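# Move spirit level from cable runway into lift tool tray

## Task

Pick up the spirit level lying on the cable runway and set it in the tool tray mounted on the scissor lift's guardrail, so that the whole level sits lower than the tray's rim. It fails if the level drops below the lift platform, if the robot topples or is left tilted, or if anything is knocked out of the work area or onto the floor. It counts only if the level stays in the tray by itself after the robot lets go.

## Robot and tools

ROBOT. A Rainbow Robotics RB-Y1: a wheeled base (0.66 m long, 0.58 m wide, front edge 0.10 m ahead of the drive axle) with two drive wheels and two rear casters, a folding torso (leg with ankle, knee and hip, then a chest that can lean and turn), a head with cameras, and two seven-joint arms, each ending in a parallel gripper. The base can drive straight and turn in place but cannot strafe. A bent leg may poke out ahead of the base's front edge.

FRAMES. The base frame sits on the floor midway between the drive wheels: x forward, y left, z up. Reported chest, left_hand and right_hand positions are in this frame; a hand point is the spot between its finger pads, with fingers along the hand's -z and closing along its x. Printed hand positions drift from the truth, especially at full reach. base_odometry is relative to the base's pose at the start of the scene, counts wheel rotation only (slip looks like travel), and heading runs -3.142 to 3.142, positive to the left.

execute_actions. Argument "actions" is a list holding one action or none (empty list = just report state and pictures). Argument "cameras" picks images: head_camera, left_wrist_camera, right_wrist_camera or all; omitted/null means all, [] means none. An action may contain:
- "base": exactly one of {"translate_m": d}, a relative straight drive in metres from the current spot, -3 to 3, forward positive; or {"rotate_rad": d}, a relative turn in radians, -3.2 to 3.2, left (counter-clockwise seen from above) positive. A drive taking over 8.667 s at its top speed is refused.
- "joints": a single dictionary keyed by joint name covering both arms, torso and head; each value is an absolute target (radians, grippers in metres), not an offset. Ranges: torso_squat_rad 0 to 1.2 (larger lowers the level chest); torso_shift_rad -0.3 to 0.6 (positive pushes hips forward); torso_pitch_rad -0.2 to 1.4 (positive bows forward); torso_yaw_rad -1.5 to 1.5 (positive left). Combined torso limits: squat+shift <= 1.52; squat-shift+pitch <= 1.57; shift+0.5 pitch-0.4 squat <= 0.7; shift+0.3 pitch-0.5 squat <= 0.39; breaking one leaves those joints off_target. Each arm (prefix left_ or right_): shoulder_pitch -2.356 to 2.356 (0 hanging, negative swings forward and up); shoulder_roll left 0 to 3.141, right -3.141 to 0 (away from body lifts the arm sideways); shoulder_yaw -2.094 to 2.094 (positive turns a bent forearm leftward, both arms); elbow -2.617 to 0.01 (0 straight, negative bends); forearm_roll -3.141 to 3.141; wrist_pitch -1.57 to 1.919 (negative tips hand forward); hand_roll -2.705 to 2.705 (rolls positive counter-clockwise seen from above on a hanging arm, both arms); gripper_m 0 to 0.1, the pad gap. head_pan_rad -0.523 to 0.523 relative to chest, positive left; head_tilt_rad -0.35 to 1.57, positive looks down. Joint tolerance ±0.02, grippers ±0.004.
- "speeds": caps for this action only: translate_m 0.05 to 0.4 m/s, rotate_rad 0.1 to 1.509 rad/s (defaults are the maxima).
- "min_time_s": 0.1 to 8, the shortest duration for each arm/head motion.
All parts start together; no action exceeds 15 s. Unknown keys or out-of-range values get the whole call rejected with no motion. Anything you leave out may still be driving toward an earlier target. Default top speeds: arms 1 rad/s (wrist joints 1.5), head 1.5, squat and pitch 0.3, shift 0.15, yaw 0.6, grippers 0.1 m/s.

To grasp, command a gripper opening at least 0.005 m below the object's width; off_target on the gripper is then expected.

OTHER TOOLS. wait(seconds 0 to 10) sends nothing and returns state and pictures. zoom_image(camera, region [x0, y0, x1, y1]) enlarges part of that camera's latest full image, top-left origin, at most 504x504 px (head image is 896x504, wrist images 644x364). read_manual(section "licences") gives licence text only. finished_scene(scene) closes the current scene irreversibly and reports success; call it only once the level rests in the tray unaided.

RESULT LINES. base_status and joint_status report how each motion ended: done (for the base, wheels turned the full amount, slip possible); off_target (stopped short, may still push); time_out; contact_stop (arm or torso hit something hard); stopped_with_arm (torso halted because an arm had a contact stop); limit_stop_at_<name>, e.g. limit_stop_at_own_body from the self-collision guard before contact. A contact_stop or time_out freezes the whole group (torso group, or all joints of that arm) where it is. "joint command not followed" with a "cause:" line means an arm's targets were blocked by the arm-collision check; those joints show not_followed and may be retried later. on_its_own lists uncommanded parts; "held at" is the held target. Motor temperatures are given per arm in joint_positions order; MOTOR HOT appears from 65 °C, and at 80 °C an OVER-TEMPERATURE FAULT brakes the arm and skips the rest of the call (limit_stop_at_motor_heat), after which targets must be resent. A torque fault (contact torque at a joint's load limit, e.g. elbow 32.7 N m, wrist joints 22.7) freezes the robot for 10 s.

RECOVERY. After a stop, first back off the stuck part in its own action, arms before torso. If both hands hold one object and the torso contact_stops immediately with nothing in the way, resend every arm joint at its current reading, then the torso.

CAUTIONS. The base keeps driving into furniture and may keep pushing; a bent leg touching furniture can shove the robot backward unseen by odometry. Never let the arms strike or press each other, grippers included. Each arm is rated 3 kg; heavy loads held far forward can tip the robot. Loose objects may be nudged by outside pushes. Avoid drops, slams and knocking items off. The robot keeps holding its last command while you think, and holding loads heats motors. Camera calibration (intrinsics K, distortion, T_world_to_cam in the base frame) is given per camera and carries small errors, larger for wrist cameras on extended arms.

Each tool is called after ">>>" as name(argument=value, ...), one argument or row to a line, values as JSON.

## Session

I'll start by looking at the scene.

>>> execute_actions(
  actions=[],
)

Scene clock: 0.00 s.
Motor temperatures (°C, as the motors report them): left_arm=[35 29 31 32 44 38 40] | right_arm=[34 35 35 36 36 35 40]
base_odometry: x=+0.000 y=+0.000 heading=+0.000 (m, m, rad; odometry frame)
base_status: not commanded
joint_positions: torso_squat_rad=+0.350 torso_shift_rad=+0.001 torso_pitch_rad=+0.001 torso_yaw_rad=+0.000 left_shoulder_pitch_rad=+0.018 left_shoulder_roll_rad=+0.001 left_shoulder_yaw_rad=+0.016 left_elbow_rad=-0.156 left_forearm_roll_rad=+0.019 left_wrist_pitch_rad=+0.018 left_hand_roll_rad=+0.000 left_gripper_m=+0.101 right_shoulder_pitch_rad=+0.028 right_shoulder_roll_rad=+0.000 right_shoulder_yaw_rad=-0.041 right_elbow_rad=-0.270 right_forearm_roll_rad=-0.045 right_wrist_pitch_rad=+0.014 right_hand_roll_rad=+0.003 right_gripper_m=+0.101 head_pan_rad=+0.000 head_tilt_rad=+0.399
joint_status: not commanded
chest: x=-0.2274 y=+0.0005 z=+1.2476 quat_wxyz=(+1.000, -0.001, +0.000, +0.000) (m; base frame)
left_hand: x=-0.1686 y=+0.2218 z=+0.5642 quat_wxyz=(+0.998, +0.000, -0.060, +0.020) (m; base frame)
right_hand: x=-0.1201 y=-0.2263 z=+0.5707 quat_wxyz=(+0.992, -0.001, -0.114, -0.046) (m; base frame)
pictures: head_camera, left_wrist_camera, right_wrist_camera
Images, in order (width x height): head_camera 896x504, left_wrist_camera 644x364, right_wrist_camera 644x364.

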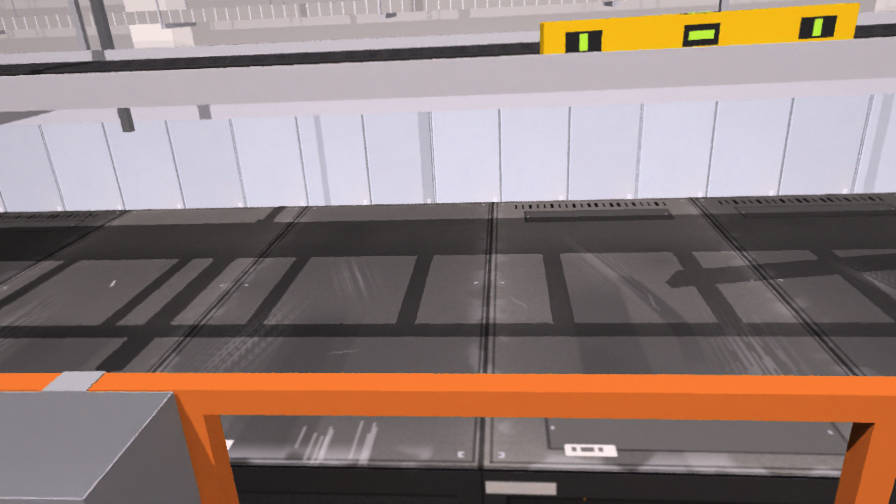

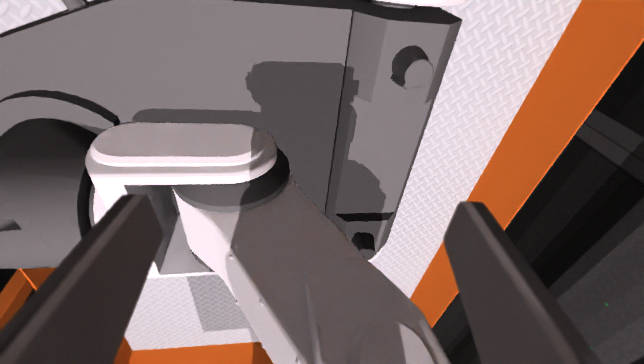

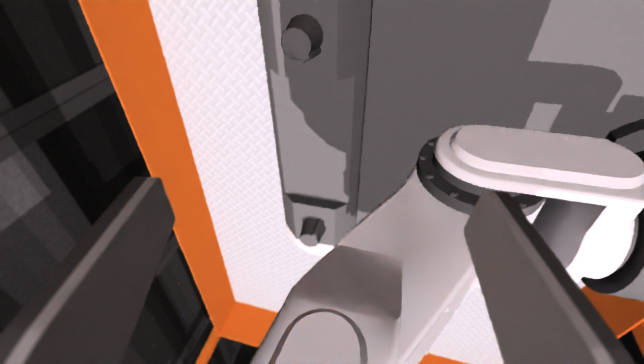

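>>> execute_actions(
  actions=[
    {"joints": {"torso_squat_rad": 0.0, "head_tilt_rad": 0.15, "head_pan_rad": -0.3}},
  ],
  cameras=["head_camera"],
)

>>> execute_actions(
  actions=[
    {"joints": {"head_tilt_rad": 0.85, "head_pan_rad": 0.5}},
  ],
  cameras=["head_camera"],
)

Scene clock: 5.47 s.
Motor temperatures (°C, as the motors report them): left_arm=[35 29 31 32 44 38 40] | right_arm=[34 35 35 36 36 35 40]
base_odometry: x=+0.000 y=+0.000 heading=+0.000 (m, m, rad; odometry frame)
base_status: not commanded
joint_positions: torso_squat_rad=+0.000 torso_shift_rad=+0.001 torso_pitch_rad=+0.001 torso_yaw_rad=+0.000 left_shoulder_pitch_rad=+0.018 left_shoulder_roll_rad=+0.001 left_shoulder_yaw_rad=+0.016 left_elbow_rad=-0.156 left_forearm_roll_rad=+0.019 left_wrist_pitch_rad=+0.018 left_hand_roll_rad=+0.000 left_gripper_m=+0.101 right_shoulder_pitch_rad=+0.028 right_shoulder_roll_rad=+0.000 right_shoulder_yaw_rad=-0.041 right_elbow_rad=-0.270 right_forearm_roll_rad=-0.045 right_wrist_pitch_rad=+0.014 right_hand_roll_rad=+0.003 right_gripper_m=+0.101 head_pan_rad=-0.300 head_tilt_rad=+0.150
joint_status: all done
chest: x=-0.2273 y=+0.0005 z=+1.2899 quat_wxyz=(+1.000, -0.001, +0.000, +0.000) (m; base frame)
left_hand: x=-0.1686 y=+0.2218 z=+0.6065 quat_wxyz=(+0.998, +0.000, -0.060, +0.020) (m; base frame)
right_hand: x=-0.1201 y=-0.2263 z=+0.6130 quat_wxyz=(+0.992, -0.001, -0.114, -0.046) (m; base frame)
pictures: head_camera
camera_calibration (this result's frames):
head_camera: T_world_to_cam=[[-0.256217, -0.966267, -0.0260719, -0.010076], [-0.122789, 0.0592891, -0.99066, 1.51383], [0.958789, -0.250623, -0.133838, 0.336209], [0, 0, 0, 1]] pos_world=[-0.139054, -0.0152277, 1.54442]
Images, in order (width x height): head_camera 896x504.

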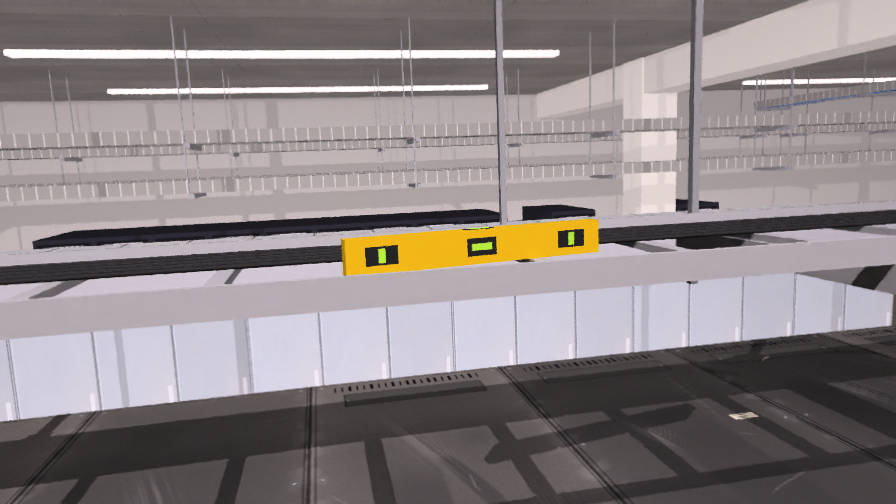

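Scene clock: 6.67 s.
Motor temperatures (°C, as the motors report them): left_arm=[35 29 31 32 44 38 40] | right_arm=[34 35 35 36 36 35 40]
base_odometry: x=+0.000 y=+0.000 heading=+0.000 (m, m, rad; odometry frame)
base_status: not commanded
joint_positions: torso_squat_rad=+0.000 torso_shift_rad=+0.001 torso_pitch_rad=+0.001 torso_yaw_rad=+0.000 left_shoulder_pitch_rad=+0.018 left_shoulder_roll_rad=+0.001 left_shoulder_yaw_rad=+0.016 left_elbow_rad=-0.156 left_forearm_roll_rad=+0.019 left_wrist_pitch_rad=+0.018 left_hand_roll_rad=+0.000 left_gripper_m=+0.101 right_shoulder_pitch_rad=+0.028 right_shoulder_roll_rad=+0.000 right_shoulder_yaw_rad=-0.041 right_elbow_rad=-0.270 right_forearm_roll_rad=-0.045 right_wrist_pitch_rad=+0.014 right_hand_roll_rad=+0.003 right_gripper_m=+0.101 head_pan_rad=+0.500 head_tilt_rad=+0.850
joint_status: all done
chest: x=-0.2273 y=+0.0005 z=+1.2899 quat_wxyz=(+1.000, -0.001, +0.000, +0.000) (m; base frame)
left_hand: x=-0.1686 y=+0.2218 z=+0.6065 quat_wxyz=(+0.998, +0.000, -0.060, +0.020) (m; base frame)
right_hand: x=-0.1201 y=-0.2263 z=+0.6130 quat_wxyz=(+0.992, -0.001, -0.114, -0.046) (m; base frame)
pictures: head_camera
camera_calibration (this result's frames):
head_camera: T_world_to_cam=[[0.490637, -0.870107, -0.0467905, 0.173922], [-0.661286, -0.336844, -0.670251, 0.926267], [0.567429, 0.359792, -0.740658, 1.15962], [0, 0, 0, 1]] pos_world=[-0.130804, 0.0461174, 1.48785]
Images, in order (width x height): head_camera 896x504.

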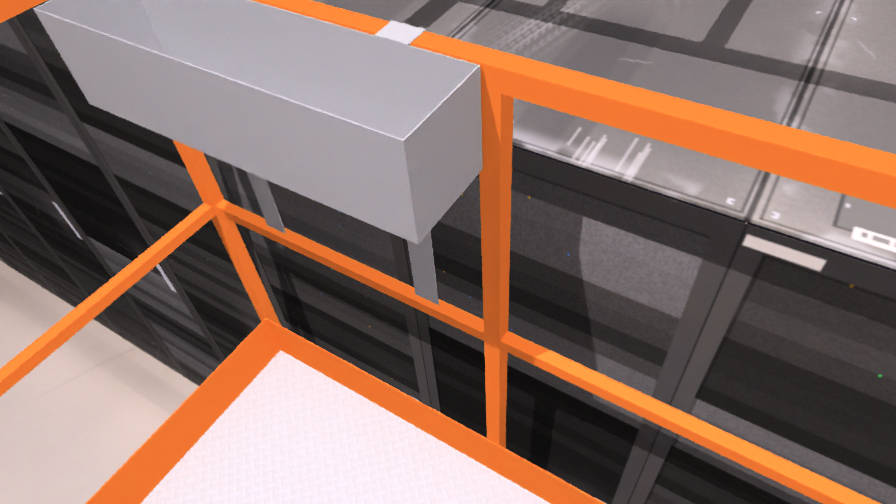

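>>> execute_actions(
  actions=[
    {"base": {"translate_m": 0.2}, "joints": {"head_tilt_rad": 0.35, "head_pan_rad": -0.42}},
  ],
)

Scene clock: 81.17 s.
Motor temperatures (°C, as the motors report them): left_arm=[35 29 31 32 44 38 40] | right_arm=[34 35 35 36 36 35 40]
base_odometry: x=+0.200 y=+0.000 heading=-0.001 (m, m, rad; odometry frame)
base_status: done
joint_positions: torso_squat_rad=+0.000 torso_shift_rad=+0.001 torso_pitch_rad=+0.001 torso_yaw_rad=+0.000 left_shoulder_pitch_rad=+0.018 left_shoulder_roll_rad=+0.001 left_shoulder_yaw_rad=+0.016 left_elbow_rad=-0.156 left_forearm_roll_rad=+0.019 left_wrist_pitch_rad=+0.018 left_hand_roll_rad=+0.000 left_gripper_m=+0.101 right_shoulder_pitch_rad=+0.028 right_shoulder_roll_rad=+0.000 right_shoulder_yaw_rad=-0.041 right_elbow_rad=-0.270 right_forearm_roll_rad=-0.045 right_wrist_pitch_rad=+0.014 right_hand_roll_rad=+0.003 right_gripper_m=+0.101 head_pan_rad=-0.420 head_tilt_rad=+0.350
joint_status: all done
chest: x=-0.2273 y=+0.0005 z=+1.2899 quat_wxyz=(+1.000, -0.001, +0.000, +0.000) (m; base frame)
left_hand: x=-0.1685 y=+0.2218 z=+0.6065 quat_wxyz=(+0.998, +0.000, -0.060, +0.020) (m; base frame)
right_hand: x=-0.1199 y=-0.2263 z=+0.6130 quat_wxyz=(+0.992, -0.001, -0.114, -0.046) (m; base frame)
pictures: head_camera, left_wrist_camera, right_wrist_camera
camera_calibration (this result's frames):
head_camera: T_world_to_cam=[[-0.37576, -0.926107, -0.0336248, -0.0233861], [-0.291874, 0.152707, -0.944188, 1.40982], [0.879553, -0.344974, -0.327688, 0.608891], [0, 0, 0, 1]] pos_world=[-0.13285, -0.0268955, 1.52988]
left_wrist_camera: T_world_to_cam=[[0.989333, 0.0909837, 0.113765, 0.0746832], [-0.00811554, -0.745326, 0.666651, -0.212665], [0.145446, -0.660463, -0.736637, 0.699342], [0, 0, 0, 1]] pos_world=[-0.177329, 0.29659, 0.648438]
right_wrist_camera: T_world_to_cam=[[-0.967322, 0.0400679, -0.250365, 0.0431114], [-0.132829, 0.761011, 0.634995, -0.203777], [0.215973, 0.6475, -0.730821, 0.704242], [0, 0, 0, 1]] pos_world=[-0.137462, -0.302648, 0.654865]
Images, in order (width x height): head_camera 896x504, left_wrist_camera 644x364, right_wrist_camera 644x364.

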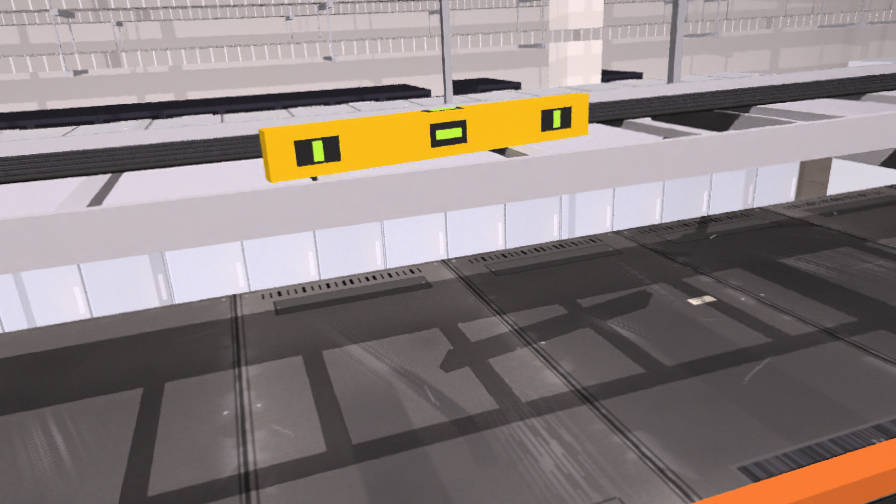

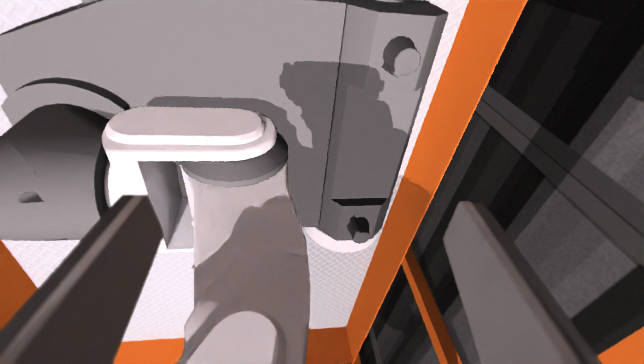

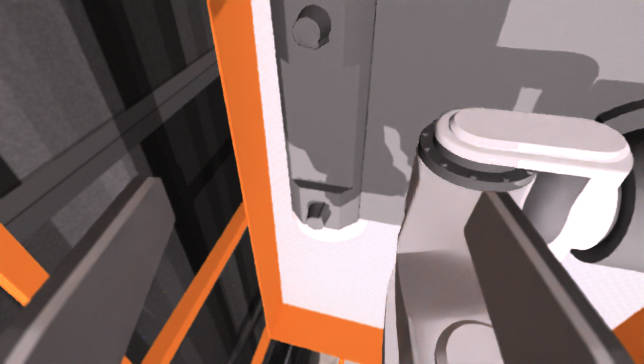

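>>> zoom_image(
  camera="head_camera",
  region=[240, 70, 440, 220],
)

>>> zoom_image(
  camera="head_camera",
  region=[420, 60, 620, 210],
)

Region (240, 70, 440, 220) of head_camera's 896x504 image, scaled by 2.520, with more detail than that image has; it fills the top 378 rows of this view, and the rest is white.

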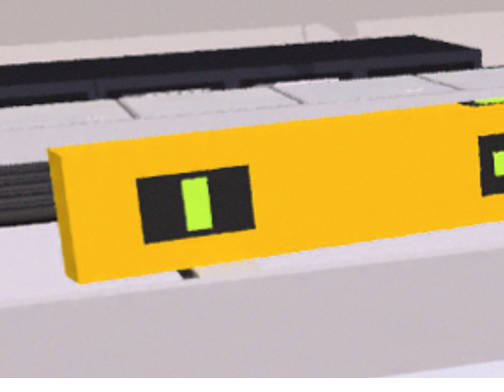

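Region (420, 60, 620, 210) of head_camera's 896x504 image, scaled by 2.520, with more detail than that image has; it fills the top 378 rows of this view, and the rest is white.

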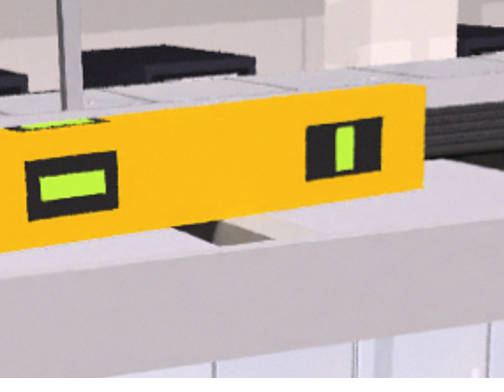

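>>> execute_actions(
  actions=[
    {"base": {"translate_m": 0.04}, "joints": {"right_shoulder_pitch_rad": -0.253, "right_shoulder_roll_rad": -2.897, "right_shoulder_yaw_rad": 0.482, "right_elbow_rad": -1.154, "right_forearm_roll_rad": -2.809, "right_wrist_pitch_rad": 1.40, "right_hand_roll_rad": 0.196, "left_shoulder_roll_rad": 0.12, "head_pan_rad": -0.3, "head_tilt_rad": 0.0}, "min_time_s": 3.3},
  ],
)

Scene clock: 204.80 s.
Motor temperatures (°C, as the motors report them): left_arm=[35 29 31 32 44 38 40] | right_arm=[34 35 35 36 36 35 40]
base_odometry: x=+0.240 y=+0.000 heading=-0.003 (m, m, rad; odometry frame)
base_status: done
joint_positions: torso_squat_rad=+0.000 torso_shift_rad=+0.001 torso_pitch_rad=+0.001 torso_yaw_rad=+0.000 left_shoulder_pitch_rad=+0.018 left_shoulder_roll_rad=+0.120 left_shoulder_yaw_rad=+0.016 left_elbow_rad=-0.156 left_forearm_roll_rad=+0.019 left_wrist_pitch_rad=+0.018 left_hand_roll_rad=+0.000 left_gripper_m=+0.101 right_shoulder_pitch_rad=-0.253 right_shoulder_roll_rad=-2.897 right_shoulder_yaw_rad=+0.481 right_elbow_rad=-1.154 right_forearm_roll_rad=-2.809 right_wrist_pitch_rad=+1.400 right_hand_roll_rad=+0.196 right_gripper_m=+0.101 head_pan_rad=-0.300 head_tilt_rad=+0.000
joint_status: all done
chest: x=-0.2274 y=+0.0006 z=+1.2899 quat_wxyz=(+1.000, -0.001, +0.000, +0.000) (m; base frame)
left_hand: x=-0.1690 y=+0.3123 z=+0.6120 quat_wxyz=(+0.996, +0.059, -0.061, +0.015) (m; base frame)
right_hand: x=+0.0479 y=-0.4817 z=+1.6016 quat_wxyz=(+0.932, -0.104, -0.312, -0.153) (m; base frame)
pictures: head_camera, left_wrist_camera, right_wrist_camera
camera_calibration (this result's frames):
head_camera: T_world_to_cam=[[-0.252799, -0.967322, -0.0195189, -0.0190398], [0.0201926, 0.0148949, -0.999685, 1.55664], [0.967308, -0.253114, 0.0157673, 0.115157], [0, 0, 0, 1]] pos_world=[-0.147638, -0.0124557, 1.55396]
left_wrist_camera: T_world_to_cam=[[0.98958, 0.0748637, 0.122989, 0.0656999], [-0.00932089, -0.819094, 0.573583, -0.0690794], [0.14368, -0.568753, -0.809862, 0.779042], [0, 0, 0, 1]] pos_world=[-0.177592, 0.381582, 0.662459]
right_wrist_camera: T_world_to_cam=[[-0.762592, 0.165274, -0.62541, 1.11442], [-0.139724, 0.901904, 0.408714, -0.184303], [0.631609, 0.399067, -0.664692, 1.31031], [0, 0, 0, 1]] pos_world=[-0.0035086, -0.540862, 1.64325]
Images, in order (width x height): head_camera 896x504, left_wrist_camera 644x364, right_wrist_camera 644x364.

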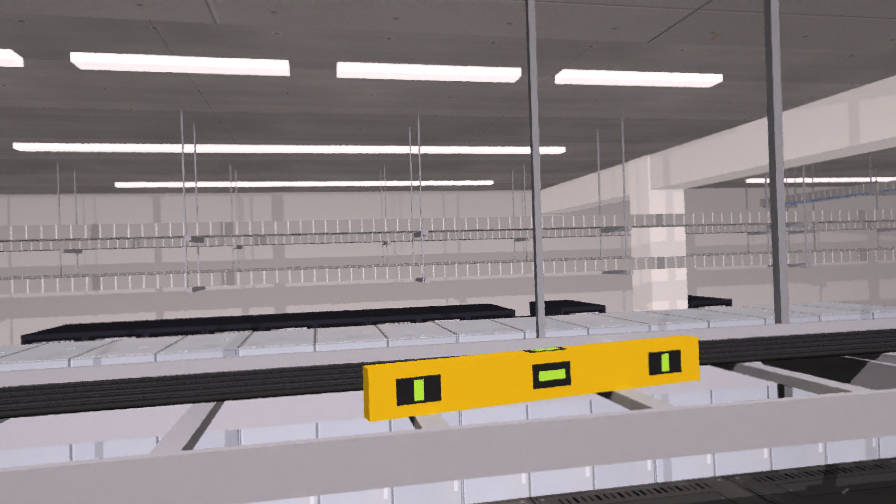

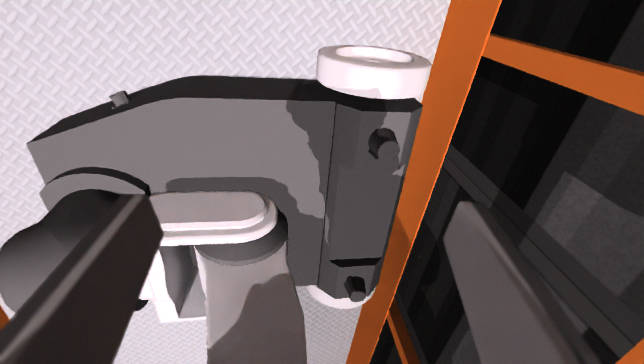

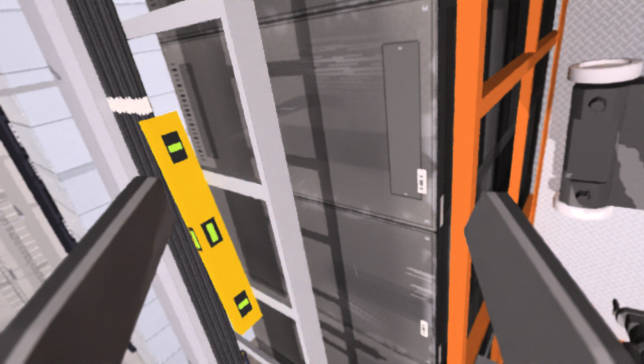

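>>> execute_actions(
  actions=[
    {"joints": {"torso_yaw_rad": 0.5, "torso_pitch_rad": 0.2, "torso_shift_rad": 0.06, "head_pan_rad": -0.52, "head_tilt_rad": -0.05}},
  ],
)

Scene clock: 209.50 s.
Motor temperatures (°C, as the motors report them): left_arm=[35 30 31 32 44 38 40] | right_arm=[34 35 35 36 36 35 40]
base_odometry: x=+0.240 y=+0.000 heading=-0.002 (m, m, rad; odometry frame)
base_status: not commanded
joint_positions: torso_squat_rad=+0.000 torso_shift_rad=+0.060 torso_pitch_rad=+0.200 torso_yaw_rad=+0.500 left_shoulder_pitch_rad=+0.018 left_shoulder_roll_rad=+0.120 left_shoulder_yaw_rad=+0.016 left_elbow_rad=-0.156 left_forearm_roll_rad=+0.019 left_wrist_pitch_rad=+0.018 left_hand_roll_rad=+0.000 left_gripper_m=+0.101 right_shoulder_pitch_rad=-0.253 right_shoulder_roll_rad=-2.897 right_shoulder_yaw_rad=+0.482 right_elbow_rad=-1.154 right_forearm_roll_rad=-2.809 right_wrist_pitch_rad=+1.400 right_hand_roll_rad=+0.196 right_gripper_m=+0.101 head_pan_rad=-0.520 head_tilt_rad=-0.050
joint_status: all done
chest: x=-0.1245 y=+0.0006 z=+1.2825 quat_wxyz=(+0.964, +0.024, +0.097, +0.246) (m; base frame)
left_hand: x=-0.3555 y=+0.3023 z=+0.6376 quat_wxyz=(+0.961, +0.098, +0.052, +0.253) (m; base frame)
right_hand: x=+0.4008 y=-0.2907 z=+1.4939 quat_wxyz=(+0.969, -0.015, -0.232, +0.085) (m; base frame)
pictures: head_camera, left_wrist_camera, right_wrist_camera
camera_calibration (this result's frames):
head_camera: T_world_to_cam=[[0.0216187, -0.99952, -0.0221862, 0.0484477], [-0.133933, 0.0190959, -0.990806, 1.51513], [0.990754, 0.0243914, -0.133456, 0.201712], [0, 0, 0, 1]] pos_world=[0.00203207, 0.0145716, 1.5292]
left_wrist_camera: T_world_to_cam=[[0.840315, 0.540252, -0.0447093, 0.161057], [0.490902, -0.723375, 0.485535, 0.111292], [0.22997, -0.42995, -0.873073, 0.849964], [0, 0, 0, 1]] pos_world=[-0.385438, 0.358937, 0.695246]
right_wrist_camera: T_world_to_cam=[[-0.857893, -0.220441, -0.464139, 0.969719], [-0.462656, 0.724366, 0.511119, -0.338375], [0.223535, 0.653222, -0.723418, 1.2648], [0, 0, 0, 1]] pos_world=[0.392637, -0.367322, 1.53801]
Images, in order (width x height): head_camera 896x504, left_wrist_camera 644x364, right_wrist_camera 644x364.

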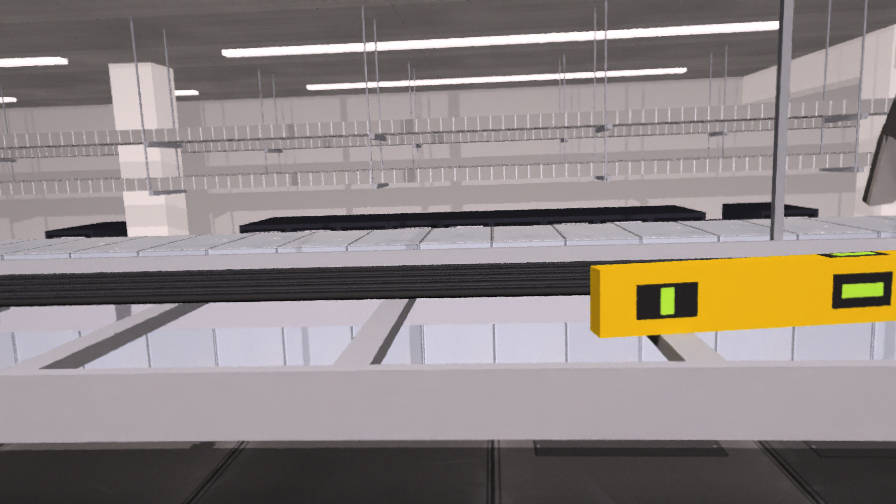

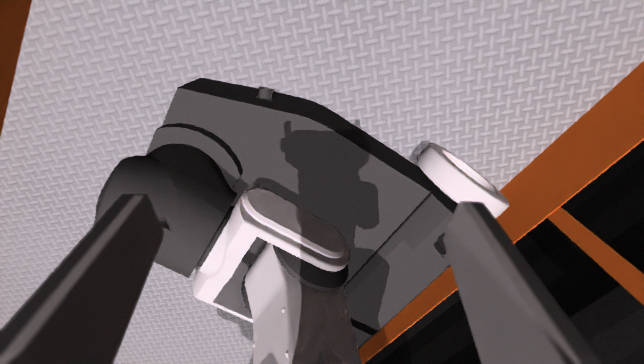

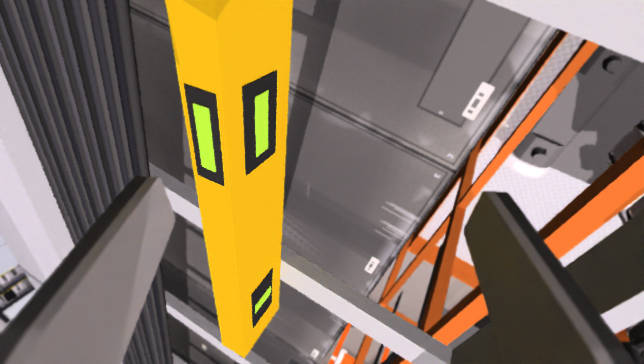

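>>> execute_actions(
  actions=[
    {"joints": {"torso_yaw_rad": 0.53, "torso_shift_rad": 0.205, "right_wrist_pitch_rad": 1.56, "right_hand_roll_rad": 0.14, "head_tilt_rad": 0.1}, "min_time_s": 1.6},
  ],
)

Scene clock: 236.83 s.
Motor temperatures (°C, as the motors report them): left_arm=[35 30 31 32 44 38 40] | right_arm=[34 35 35 37 36 35 40]
base_odometry: x=+0.240 y=+0.000 heading=-0.002 (m, m, rad; odometry frame)
base_status: not commanded
joint_positions: torso_squat_rad=+0.000 torso_shift_rad=+0.205 torso_pitch_rad=+0.200 torso_yaw_rad=+0.530 left_shoulder_pitch_rad=+0.018 left_shoulder_roll_rad=+0.120 left_shoulder_yaw_rad=+0.016 left_elbow_rad=-0.156 left_forearm_roll_rad=+0.019 left_wrist_pitch_rad=+0.018 left_hand_roll_rad=+0.000 left_gripper_m=+0.101 right_shoulder_pitch_rad=-0.253 right_shoulder_roll_rad=-2.897 right_shoulder_yaw_rad=+0.482 right_elbow_rad=-1.154 right_forearm_roll_rad=-2.809 right_wrist_pitch_rad=+1.560 right_hand_roll_rad=+0.140 right_gripper_m=+0.101 head_pan_rad=-0.520 head_tilt_rad=+0.100
joint_status: all done
chest: x=-0.0240 y=+0.0006 z=+1.2691 quat_wxyz=(+0.960, +0.026, +0.097, +0.261) (m; base frame)
left_hand: x=-0.2638 y=+0.2992 z=+0.6260 quat_wxyz=(+0.957, +0.100, +0.052, +0.267) (m; base frame)
right_hand: x=+0.4756 y=-0.2765 z=+1.4648 quat_wxyz=(+0.985, +0.002, -0.154, +0.073) (m; base frame)
pictures: head_camera, left_wrist_camera, right_wrist_camera
camera_calibration (this result's frames):
head_camera: T_world_to_cam=[[0.0463302, -0.998349, -0.0339389, 0.0628639], [-0.281136, 0.0195705, -0.959468, 1.47458], [0.958549, 0.0539938, -0.279765, 0.315178], [0, 0, 0, 1]] pos_world=[0.109532, 0.0168841, 1.50513]
left_wrist_camera: T_world_to_cam=[[0.824124, 0.564888, -0.0415009, 0.0714994], [0.511964, -0.711559, 0.481224, 0.0744111], [0.242307, -0.417835, -0.875615, 0.818654], [0, 0, 0, 1]] pos_world=[-0.295386, 0.354621, 0.683984]
right_wrist_camera: T_world_to_cam=[[-0.925566, -0.192616, -0.325926, 0.860917], [-0.359535, 0.716869, 0.597356, -0.47662], [0.118586, 0.670074, -0.732761, 1.28602], [0, 0, 0, 1]] pos_world=[0.472969, -0.354229, 1.50765]
Images, in order (width x height): head_camera 896x504, left_wrist_camera 644x364, right_wrist_camera 644x364.

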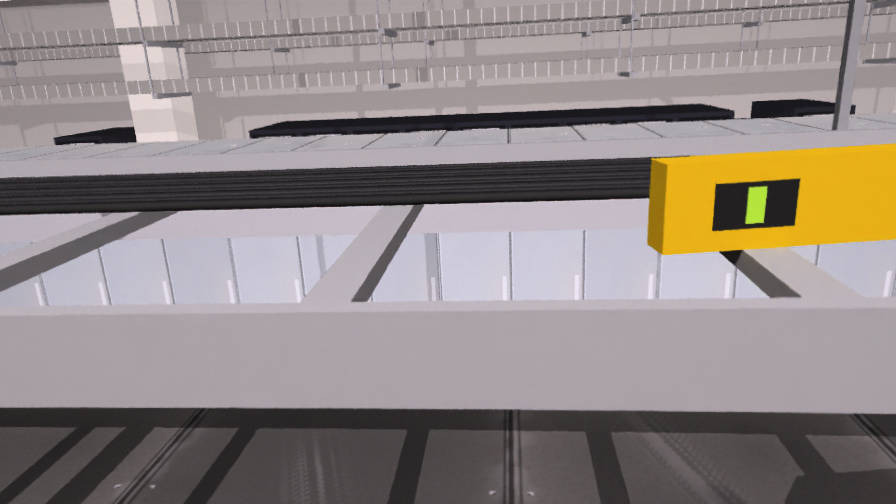

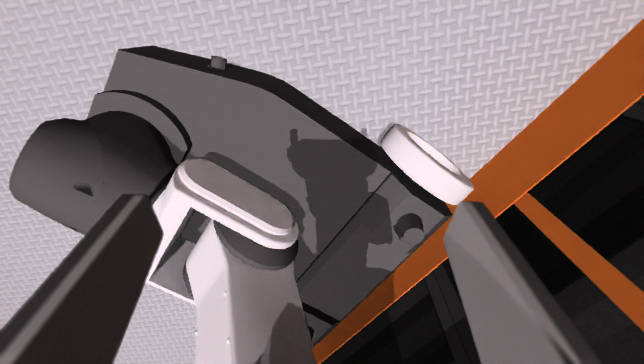

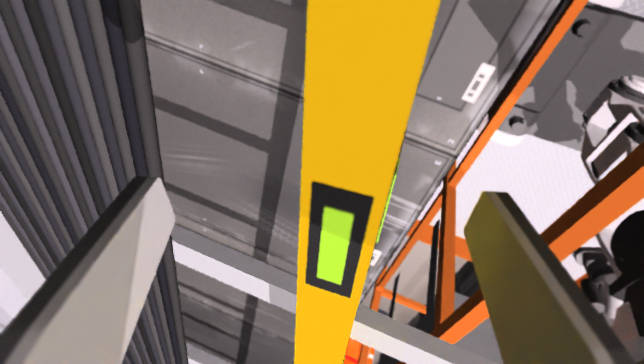

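>>> execute_actions(
  actions=[
    {"joints": {"torso_shift_rad": 0.295, "torso_squat_rad": 0.14, "right_wrist_pitch_rad": 1.83, "head_tilt_rad": 0.9}, "min_time_s": 1.1},
  ],
  cameras=["head_camera", "right_wrist_camera"],
)

Scene clock: 247.77 s.
Motor temperatures (°C, as the motors report them): left_arm=[35 30 31 32 44 38 40] | right_arm=[34 35 35 37 36 35 40]
base_odometry: x=+0.240 y=+0.000 heading=-0.002 (m, m, rad; odometry frame)
base_status: not commanded
joint_positions: torso_squat_rad=+0.140 torso_shift_rad=+0.295 torso_pitch_rad=+0.200 torso_yaw_rad=+0.530 left_shoulder_pitch_rad=+0.018 left_shoulder_roll_rad=+0.120 left_shoulder_yaw_rad=+0.016 left_elbow_rad=-0.156 left_forearm_roll_rad=+0.019 left_wrist_pitch_rad=+0.018 left_hand_roll_rad=+0.000 left_gripper_m=+0.101 right_shoulder_pitch_rad=-0.253 right_shoulder_roll_rad=-2.897 right_shoulder_yaw_rad=+0.482 right_elbow_rad=-1.154 right_forearm_roll_rad=-2.809 right_wrist_pitch_rad=+1.830 right_hand_roll_rad=+0.140 right_gripper_m=+0.101 head_pan_rad=-0.520 head_tilt_rad=+0.900
joint_status: all done
chest: x=+0.0350 y=+0.0006 z=+1.2470 quat_wxyz=(+0.960, +0.026, +0.097, +0.261) (m; base frame)
left_hand: x=-0.2047 y=+0.2992 z=+0.6039 quat_wxyz=(+0.957, +0.100, +0.052, +0.267) (m; base frame)
right_hand: x=+0.4734 y=-0.2770 z=+1.4320 quat_wxyz=(+0.997, +0.011, -0.020, +0.076) (m; base frame)
pictures: head_camera, right_wrist_camera
camera_calibration (this result's frames):
head_camera: T_world_to_cam=[[0.0114943, -0.998683, -0.050006, 0.0857535], [-0.884151, 0.0132082, -0.467015, 0.817546], [0.46706, 0.0495808, -0.882835, 1.16636], [0, 0, 0, 1]] pos_world=[0.177089, 0.0170132, 1.4158]
right_wrist_camera: T_world_to_cam=[[-0.977555, -0.199739, -0.0670118, 0.500025], [-0.192439, 0.717082, 0.669896, -0.640367], [-0.0857514, 0.667756, -0.739424, 1.36819], [0, 0, 0, 1]] pos_world=[0.482894, -0.354547, 1.47416]
Images, in order (width x height): head_camera 896x504, right_wrist_camera 644x364.

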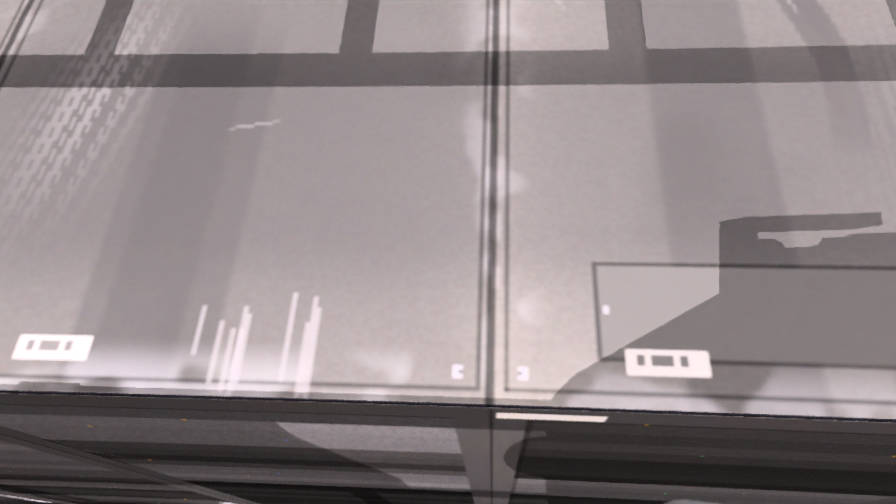

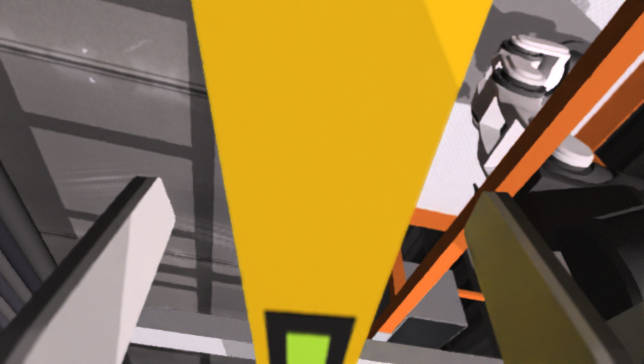

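>>> execute_actions(
  actions=[
    {"joints": {"right_gripper_m": 0.008, "head_tilt_rad": 0.0}},
  ],
  cameras=["head_camera", "right_wrist_camera"],
)

Scene clock: 257.40 s.
Motor temperatures (°C, as the motors report them): left_arm=[35 30 31 32 44 38 40] | right_arm=[34 35 35 37 36 35 40]
base_odometry: x=+0.240 y=+0.000 heading=-0.002 (m, m, rad; odometry frame)
base_status: not commanded
joint_positions: torso_squat_rad=+0.140 torso_shift_rad=+0.295 torso_pitch_rad=+0.200 torso_yaw_rad=+0.530 left_shoulder_pitch_rad=+0.018 left_shoulder_roll_rad=+0.120 left_shoulder_yaw_rad=+0.016 left_elbow_rad=-0.156 left_forearm_roll_rad=+0.019 left_wrist_pitch_rad=+0.018 left_hand_roll_rad=+0.000 left_gripper_m=+0.101 right_shoulder_pitch_rad=-0.253 right_shoulder_roll_rad=-2.897 right_shoulder_yaw_rad=+0.482 right_elbow_rad=-1.154 right_forearm_roll_rad=-2.809 right_wrist_pitch_rad=+1.830 right_hand_roll_rad=+0.140 right_gripper_m=+0.022 head_pan_rad=-0.520 head_tilt_rad=+0.000
joint_status: right_gripper_m off_target (ended at +0.022, target +0.008); the others done
chest: x=+0.0350 y=+0.0006 z=+1.2470 quat_wxyz=(+0.960, +0.026, +0.096, +0.261) (m; base frame)
left_hand: x=-0.2047 y=+0.2992 z=+0.6039 quat_wxyz=(+0.957, +0.100, +0.052, +0.267) (m; base frame)
right_hand: x=+0.4734 y=-0.2770 z=+1.4320 quat_wxyz=(+0.997, +0.011, -0.020, +0.076) (m; base frame)
pictures: head_camera, right_wrist_camera
camera_calibration (this result's frames):
head_camera: T_world_to_cam=[[0.0494683, -0.998321, -0.0301327, 0.0536023], [-0.183859, 0.0205518, -0.982738, 1.49434], [0.981707, 0.0541546, -0.182534, 0.110361], [0, 0, 0, 1]] pos_world=[0.163754, 0.0168244, 1.4903]
right_wrist_camera: T_world_to_cam=[[-0.977557, -0.199726, -0.0670196, 0.500014], [-0.192435, 0.717083, 0.669896, -0.640384], [-0.0857374, 0.667759, -0.739424, 1.36819], [0, 0, 0, 1]] pos_world=[0.482865, -0.354547, 1.47417]
Images, in order (width x height): head_camera 896x504, right_wrist_camera 644x364.

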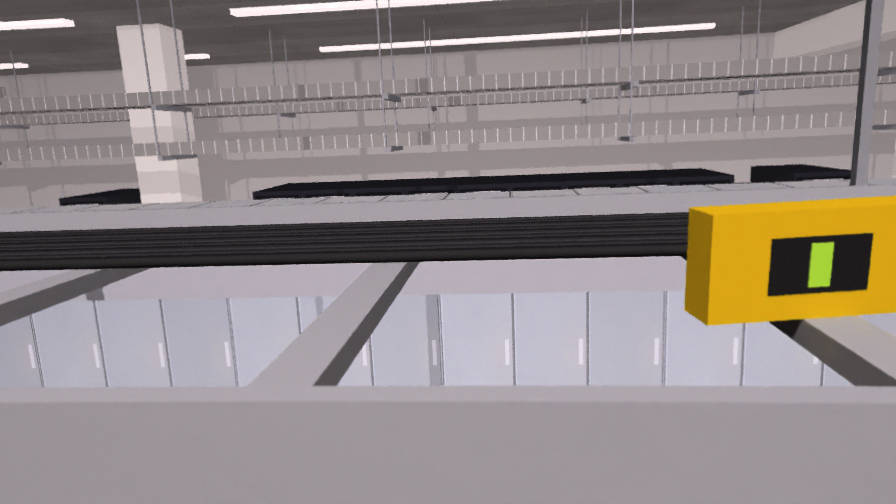

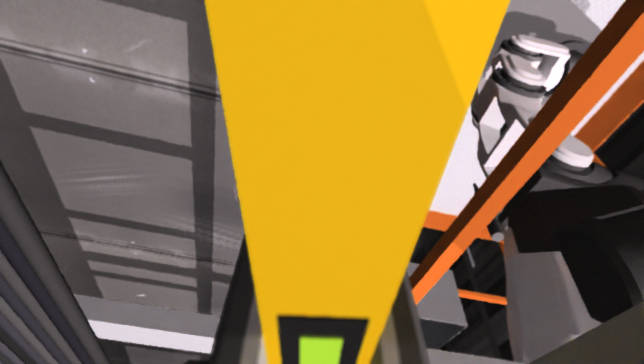

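>>> execute_actions(
  actions=[
    {"joints": {"torso_pitch_rad": 0.06, "torso_squat_rad": 0.0}},
  ],
  cameras=["head_camera", "right_wrist_camera"],
)

Scene clock: 264.77 s.
Motor temperatures (°C, as the motors report them): left_arm=[35 30 31 32 44 38 40] | right_arm=[34 35 35 37 36 35 40]
base_odometry: x=+0.240 y=+0.000 heading=-0.002 (m, m, rad; odometry frame)
base_status: not commanded
joint_positions: torso_squat_rad=+0.000 torso_shift_rad=+0.295 torso_pitch_rad=+0.060 torso_yaw_rad=+0.530 left_shoulder_pitch_rad=+0.018 left_shoulder_roll_rad=+0.120 left_shoulder_yaw_rad=+0.016 left_elbow_rad=-0.156 left_forearm_roll_rad=+0.019 left_wrist_pitch_rad=+0.018 left_hand_roll_rad=+0.000 left_gripper_m=+0.101 right_shoulder_pitch_rad=-0.253 right_shoulder_roll_rad=-2.897 right_shoulder_yaw_rad=+0.482 right_elbow_rad=-1.154 right_forearm_roll_rad=-2.809 right_wrist_pitch_rad=+1.830 right_hand_roll_rad=+0.140 right_gripper_m=+0.022 head_pan_rad=-0.520 head_tilt_rad=+0.000
joint_status: all done
chest: x=-0.0060 y=+0.0006 z=+1.2591 quat_wxyz=(+0.965, +0.007, +0.029, +0.262) (m; base frame)
left_hand: x=-0.1536 y=+0.2992 z=+0.5889 quat_wxyz=(+0.958, +0.081, -0.015, +0.274) (m; base frame)
right_hand: x=+0.4023 y=-0.2769 z=+1.5036 quat_wxyz=(+0.993, +0.006, -0.090, +0.076) (m; base frame)
pictures: head_camera, right_wrist_camera
camera_calibration (this result's frames):
head_camera: T_world_to_cam=[[0.0532631, -0.998317, -0.0229467, 0.0469708], [-0.0448201, 0.0205661, -0.998783, 1.51981], [0.997574, 0.0542268, -0.0436493, -0.0219367], [0, 0, 0, 1]] pos_world=[0.0874996, 0.0168248, 1.51808]
right_wrist_camera: T_world_to_cam=[[-0.958625, -0.199817, -0.202761, 0.63173], [-0.28409, 0.717057, 0.636492, -0.614941], [0.0182099, 0.667759, -0.744155, 1.38028], [0, 0, 0, 1]] pos_world=[0.405759, -0.354517, 1.54664]
Images, in order (width x height): head_camera 896x504, right_wrist_camera 644x364.

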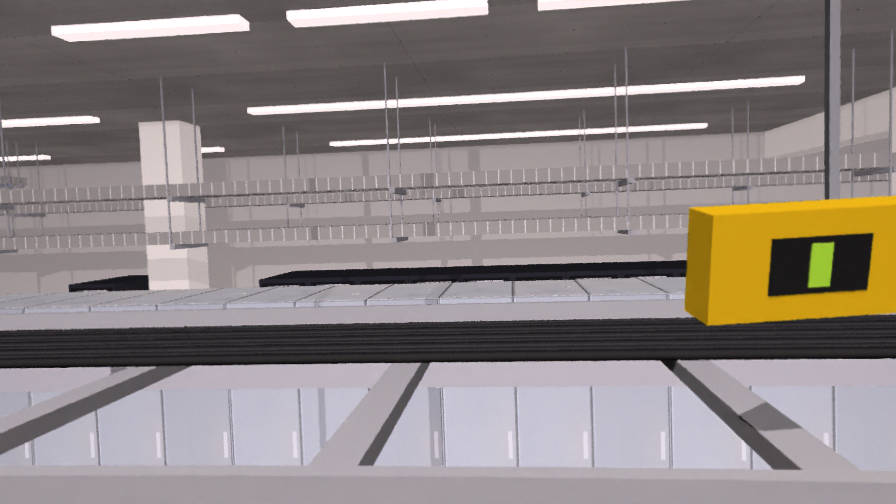

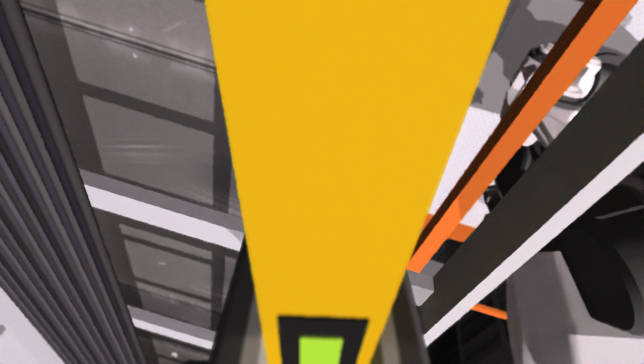

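>>> execute_actions(
  actions=[
    {"base": {"translate_m": -0.215}, "joints": {"torso_pitch_rad": 0.0, "torso_shift_rad": 0.08, "head_tilt_rad": 0.55}},
  ],
  cameras=["left_wrist_camera", "right_wrist_camera"],
)

Scene clock: 309.87 s.
Motor temperatures (°C, as the motors report them): left_arm=[35 30 31 32 44 38 40] | right_arm=[34 35 35 37 36 35 40]
base_odometry: x=+0.025 y=+0.000 heading=-0.004 (m, m, rad; odometry frame)
base_status: done
joint_positions: torso_squat_rad=+0.000 torso_shift_rad=+0.080 torso_pitch_rad=+0.000 torso_yaw_rad=+0.530 left_shoulder_pitch_rad=+0.018 left_shoulder_roll_rad=+0.120 left_shoulder_yaw_rad=+0.016 left_elbow_rad=-0.156 left_forearm_roll_rad=+0.019 left_wrist_pitch_rad=+0.018 left_hand_roll_rad=+0.000 left_gripper_m=+0.101 right_shoulder_pitch_rad=-0.253 right_shoulder_roll_rad=-2.897 right_shoulder_yaw_rad=+0.482 right_elbow_rad=-1.154 right_forearm_roll_rad=-2.809 right_wrist_pitch_rad=+1.830 right_hand_roll_rad=+0.140 right_gripper_m=+0.022 head_pan_rad=-0.520 head_tilt_rad=+0.550
joint_status: all done
chest: x=-0.1721 y=+0.0006 z=+1.2877 quat_wxyz=(+0.965, -0.001, +0.000, +0.262) (m; base frame)
left_hand: x=-0.2794 y=+0.2993 z=+0.6098 quat_wxyz=(+0.957, +0.073, -0.043, +0.276) (m; base frame)
right_hand: x=+0.2208 y=-0.2769 z=+1.5561 quat_wxyz=(+0.990, +0.004, -0.120, +0.077) (m; base frame)
pictures: left_wrist_camera, right_wrist_camera
camera_calibration (this result's frames):
left_wrist_camera: T_world_to_cam=[[0.815845, 0.565, 0.123177, -0.0191147], [0.406242, -0.71158, 0.573255, 0.00461454], [0.411539, -0.417648, -0.810065, 0.815519], [0, 0, 0, 1]] pos_world=[-0.321898, 0.354683, 0.660333]
right_wrist_camera: T_world_to_cam=[[-0.944715, -0.199866, -0.259939, 0.554279], [-0.321825, 0.717002, 0.618334, -0.663412], [0.0627927, 0.667804, -0.741684, 1.40905], [0, 0, 0, 1]] pos_world=[0.221654, -0.354522, 1.59936]
Images, in order (width x height): left_wrist_camera 644x364, right_wrist_camera 644x364.

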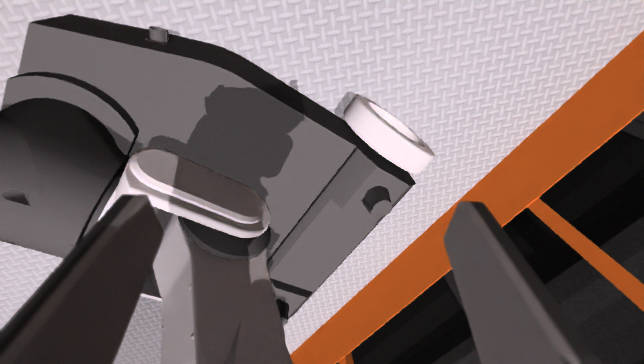

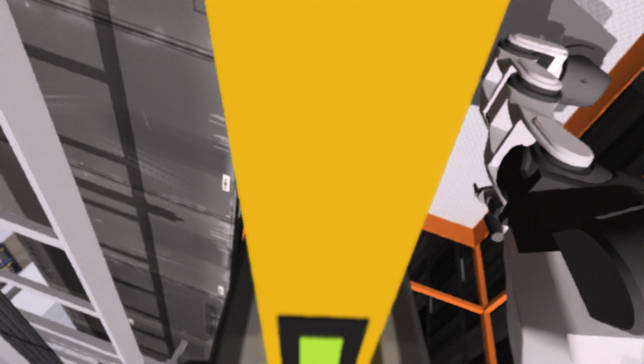

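>>> execute_actions(
  actions=[
    {"base": {"rotate_rad": 1.525}, "joints": {"torso_shift_rad": 0.0}},
  ],
)

Scene clock: 318.07 s.
Motor temperatures (°C, as the motors report them): left_arm=[35 30 31 32 44 38 40] | right_arm=[34 35 35 37 36 35 40]
base_odometry: x=+0.025 y=+0.000 heading=+1.520 (m, m, rad; odometry frame)
base_status: done
joint_positions: torso_squat_rad=+0.000 torso_shift_rad=+0.000 torso_pitch_rad=+0.000 torso_yaw_rad=+0.530 left_shoulder_pitch_rad=+0.018 left_shoulder_roll_rad=+0.120 left_shoulder_yaw_rad=+0.016 left_elbow_rad=-0.156 left_forearm_roll_rad=+0.019 left_wrist_pitch_rad=+0.018 left_hand_roll_rad=+0.000 left_gripper_m=+0.101 right_shoulder_pitch_rad=-0.253 right_shoulder_roll_rad=-2.897 right_shoulder_yaw_rad=+0.482 right_elbow_rad=-1.154 right_forearm_roll_rad=-2.809 right_wrist_pitch_rad=+1.830 right_hand_roll_rad=+0.140 right_gripper_m=+0.022 head_pan_rad=-0.520 head_tilt_rad=+0.550
joint_status: all done
chest: x=-0.2281 y=+0.0005 z=+1.2899 quat_wxyz=(+0.965, -0.001, +0.000, +0.262) (m; base frame)
left_hand: x=-0.3353 y=+0.2994 z=+0.6121 quat_wxyz=(+0.957, +0.073, -0.044, +0.276) (m; base frame)
right_hand: x=+0.1648 y=-0.2771 z=+1.5584 quat_wxyz=(+0.990, +0.004, -0.120, +0.077) (m; base frame)
pictures: head_camera, left_wrist_camera, right_wrist_camera
camera_calibration (this result's frames):
head_camera: T_world_to_cam=[[0.0370728, -0.998508, -0.0400908, 0.0822198], [-0.509557, 0.0156225, -0.860295, 1.23807], [0.859638, 0.0523221, -0.508218, 0.876345], [0, 0, 0, 1]] pos_world=[-0.125521, 0.0169032, 1.51377]
left_wrist_camera: T_world_to_cam=[[0.815853, 0.564945, 0.123373, 0.0260727], [0.406147, -0.711698, 0.573175, 0.0261005], [0.411617, -0.417519, -0.810092, 0.840384], [0, 0, 0, 1]] pos_world=[-0.377788, 0.354723, 0.662612]
right_wrist_camera: T_world_to_cam=[[-0.944712, -0.199833, -0.259975, 0.50201], [-0.321831, 0.716942, 0.618401, -0.682841], [0.0628099, 0.667878, -0.741615, 1.4142], [0, 0, 0, 1]] pos_world=[0.16567, -0.354635, 1.60157]
Images, in order (width x height): head_camera 896x504, left_wrist_camera 644x364, right_wrist_camera 644x364.

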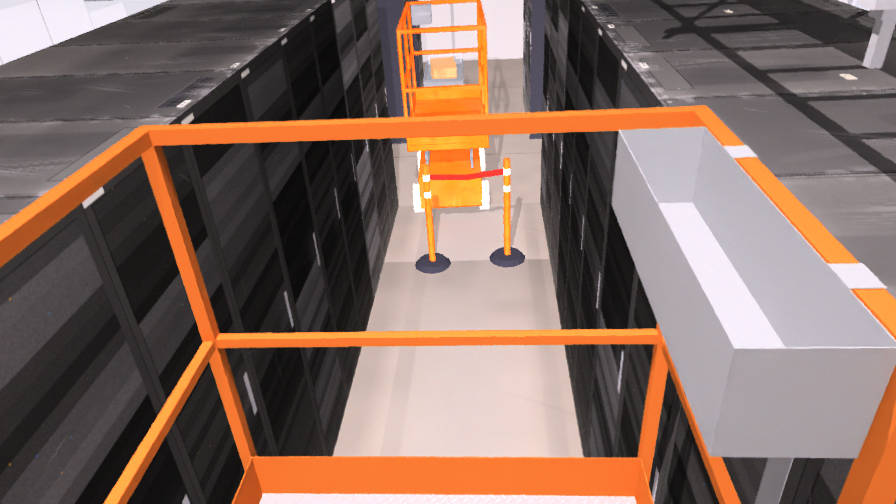

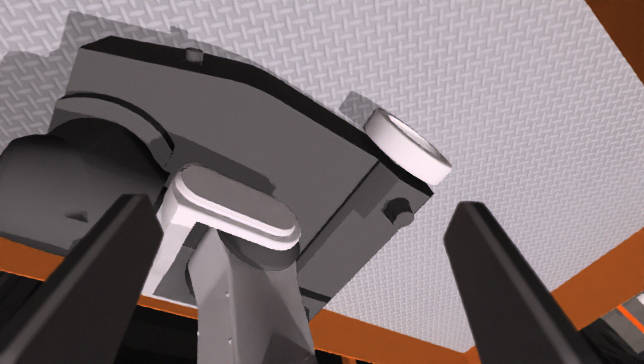

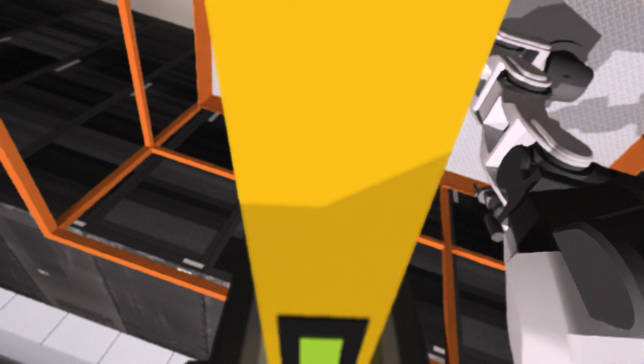

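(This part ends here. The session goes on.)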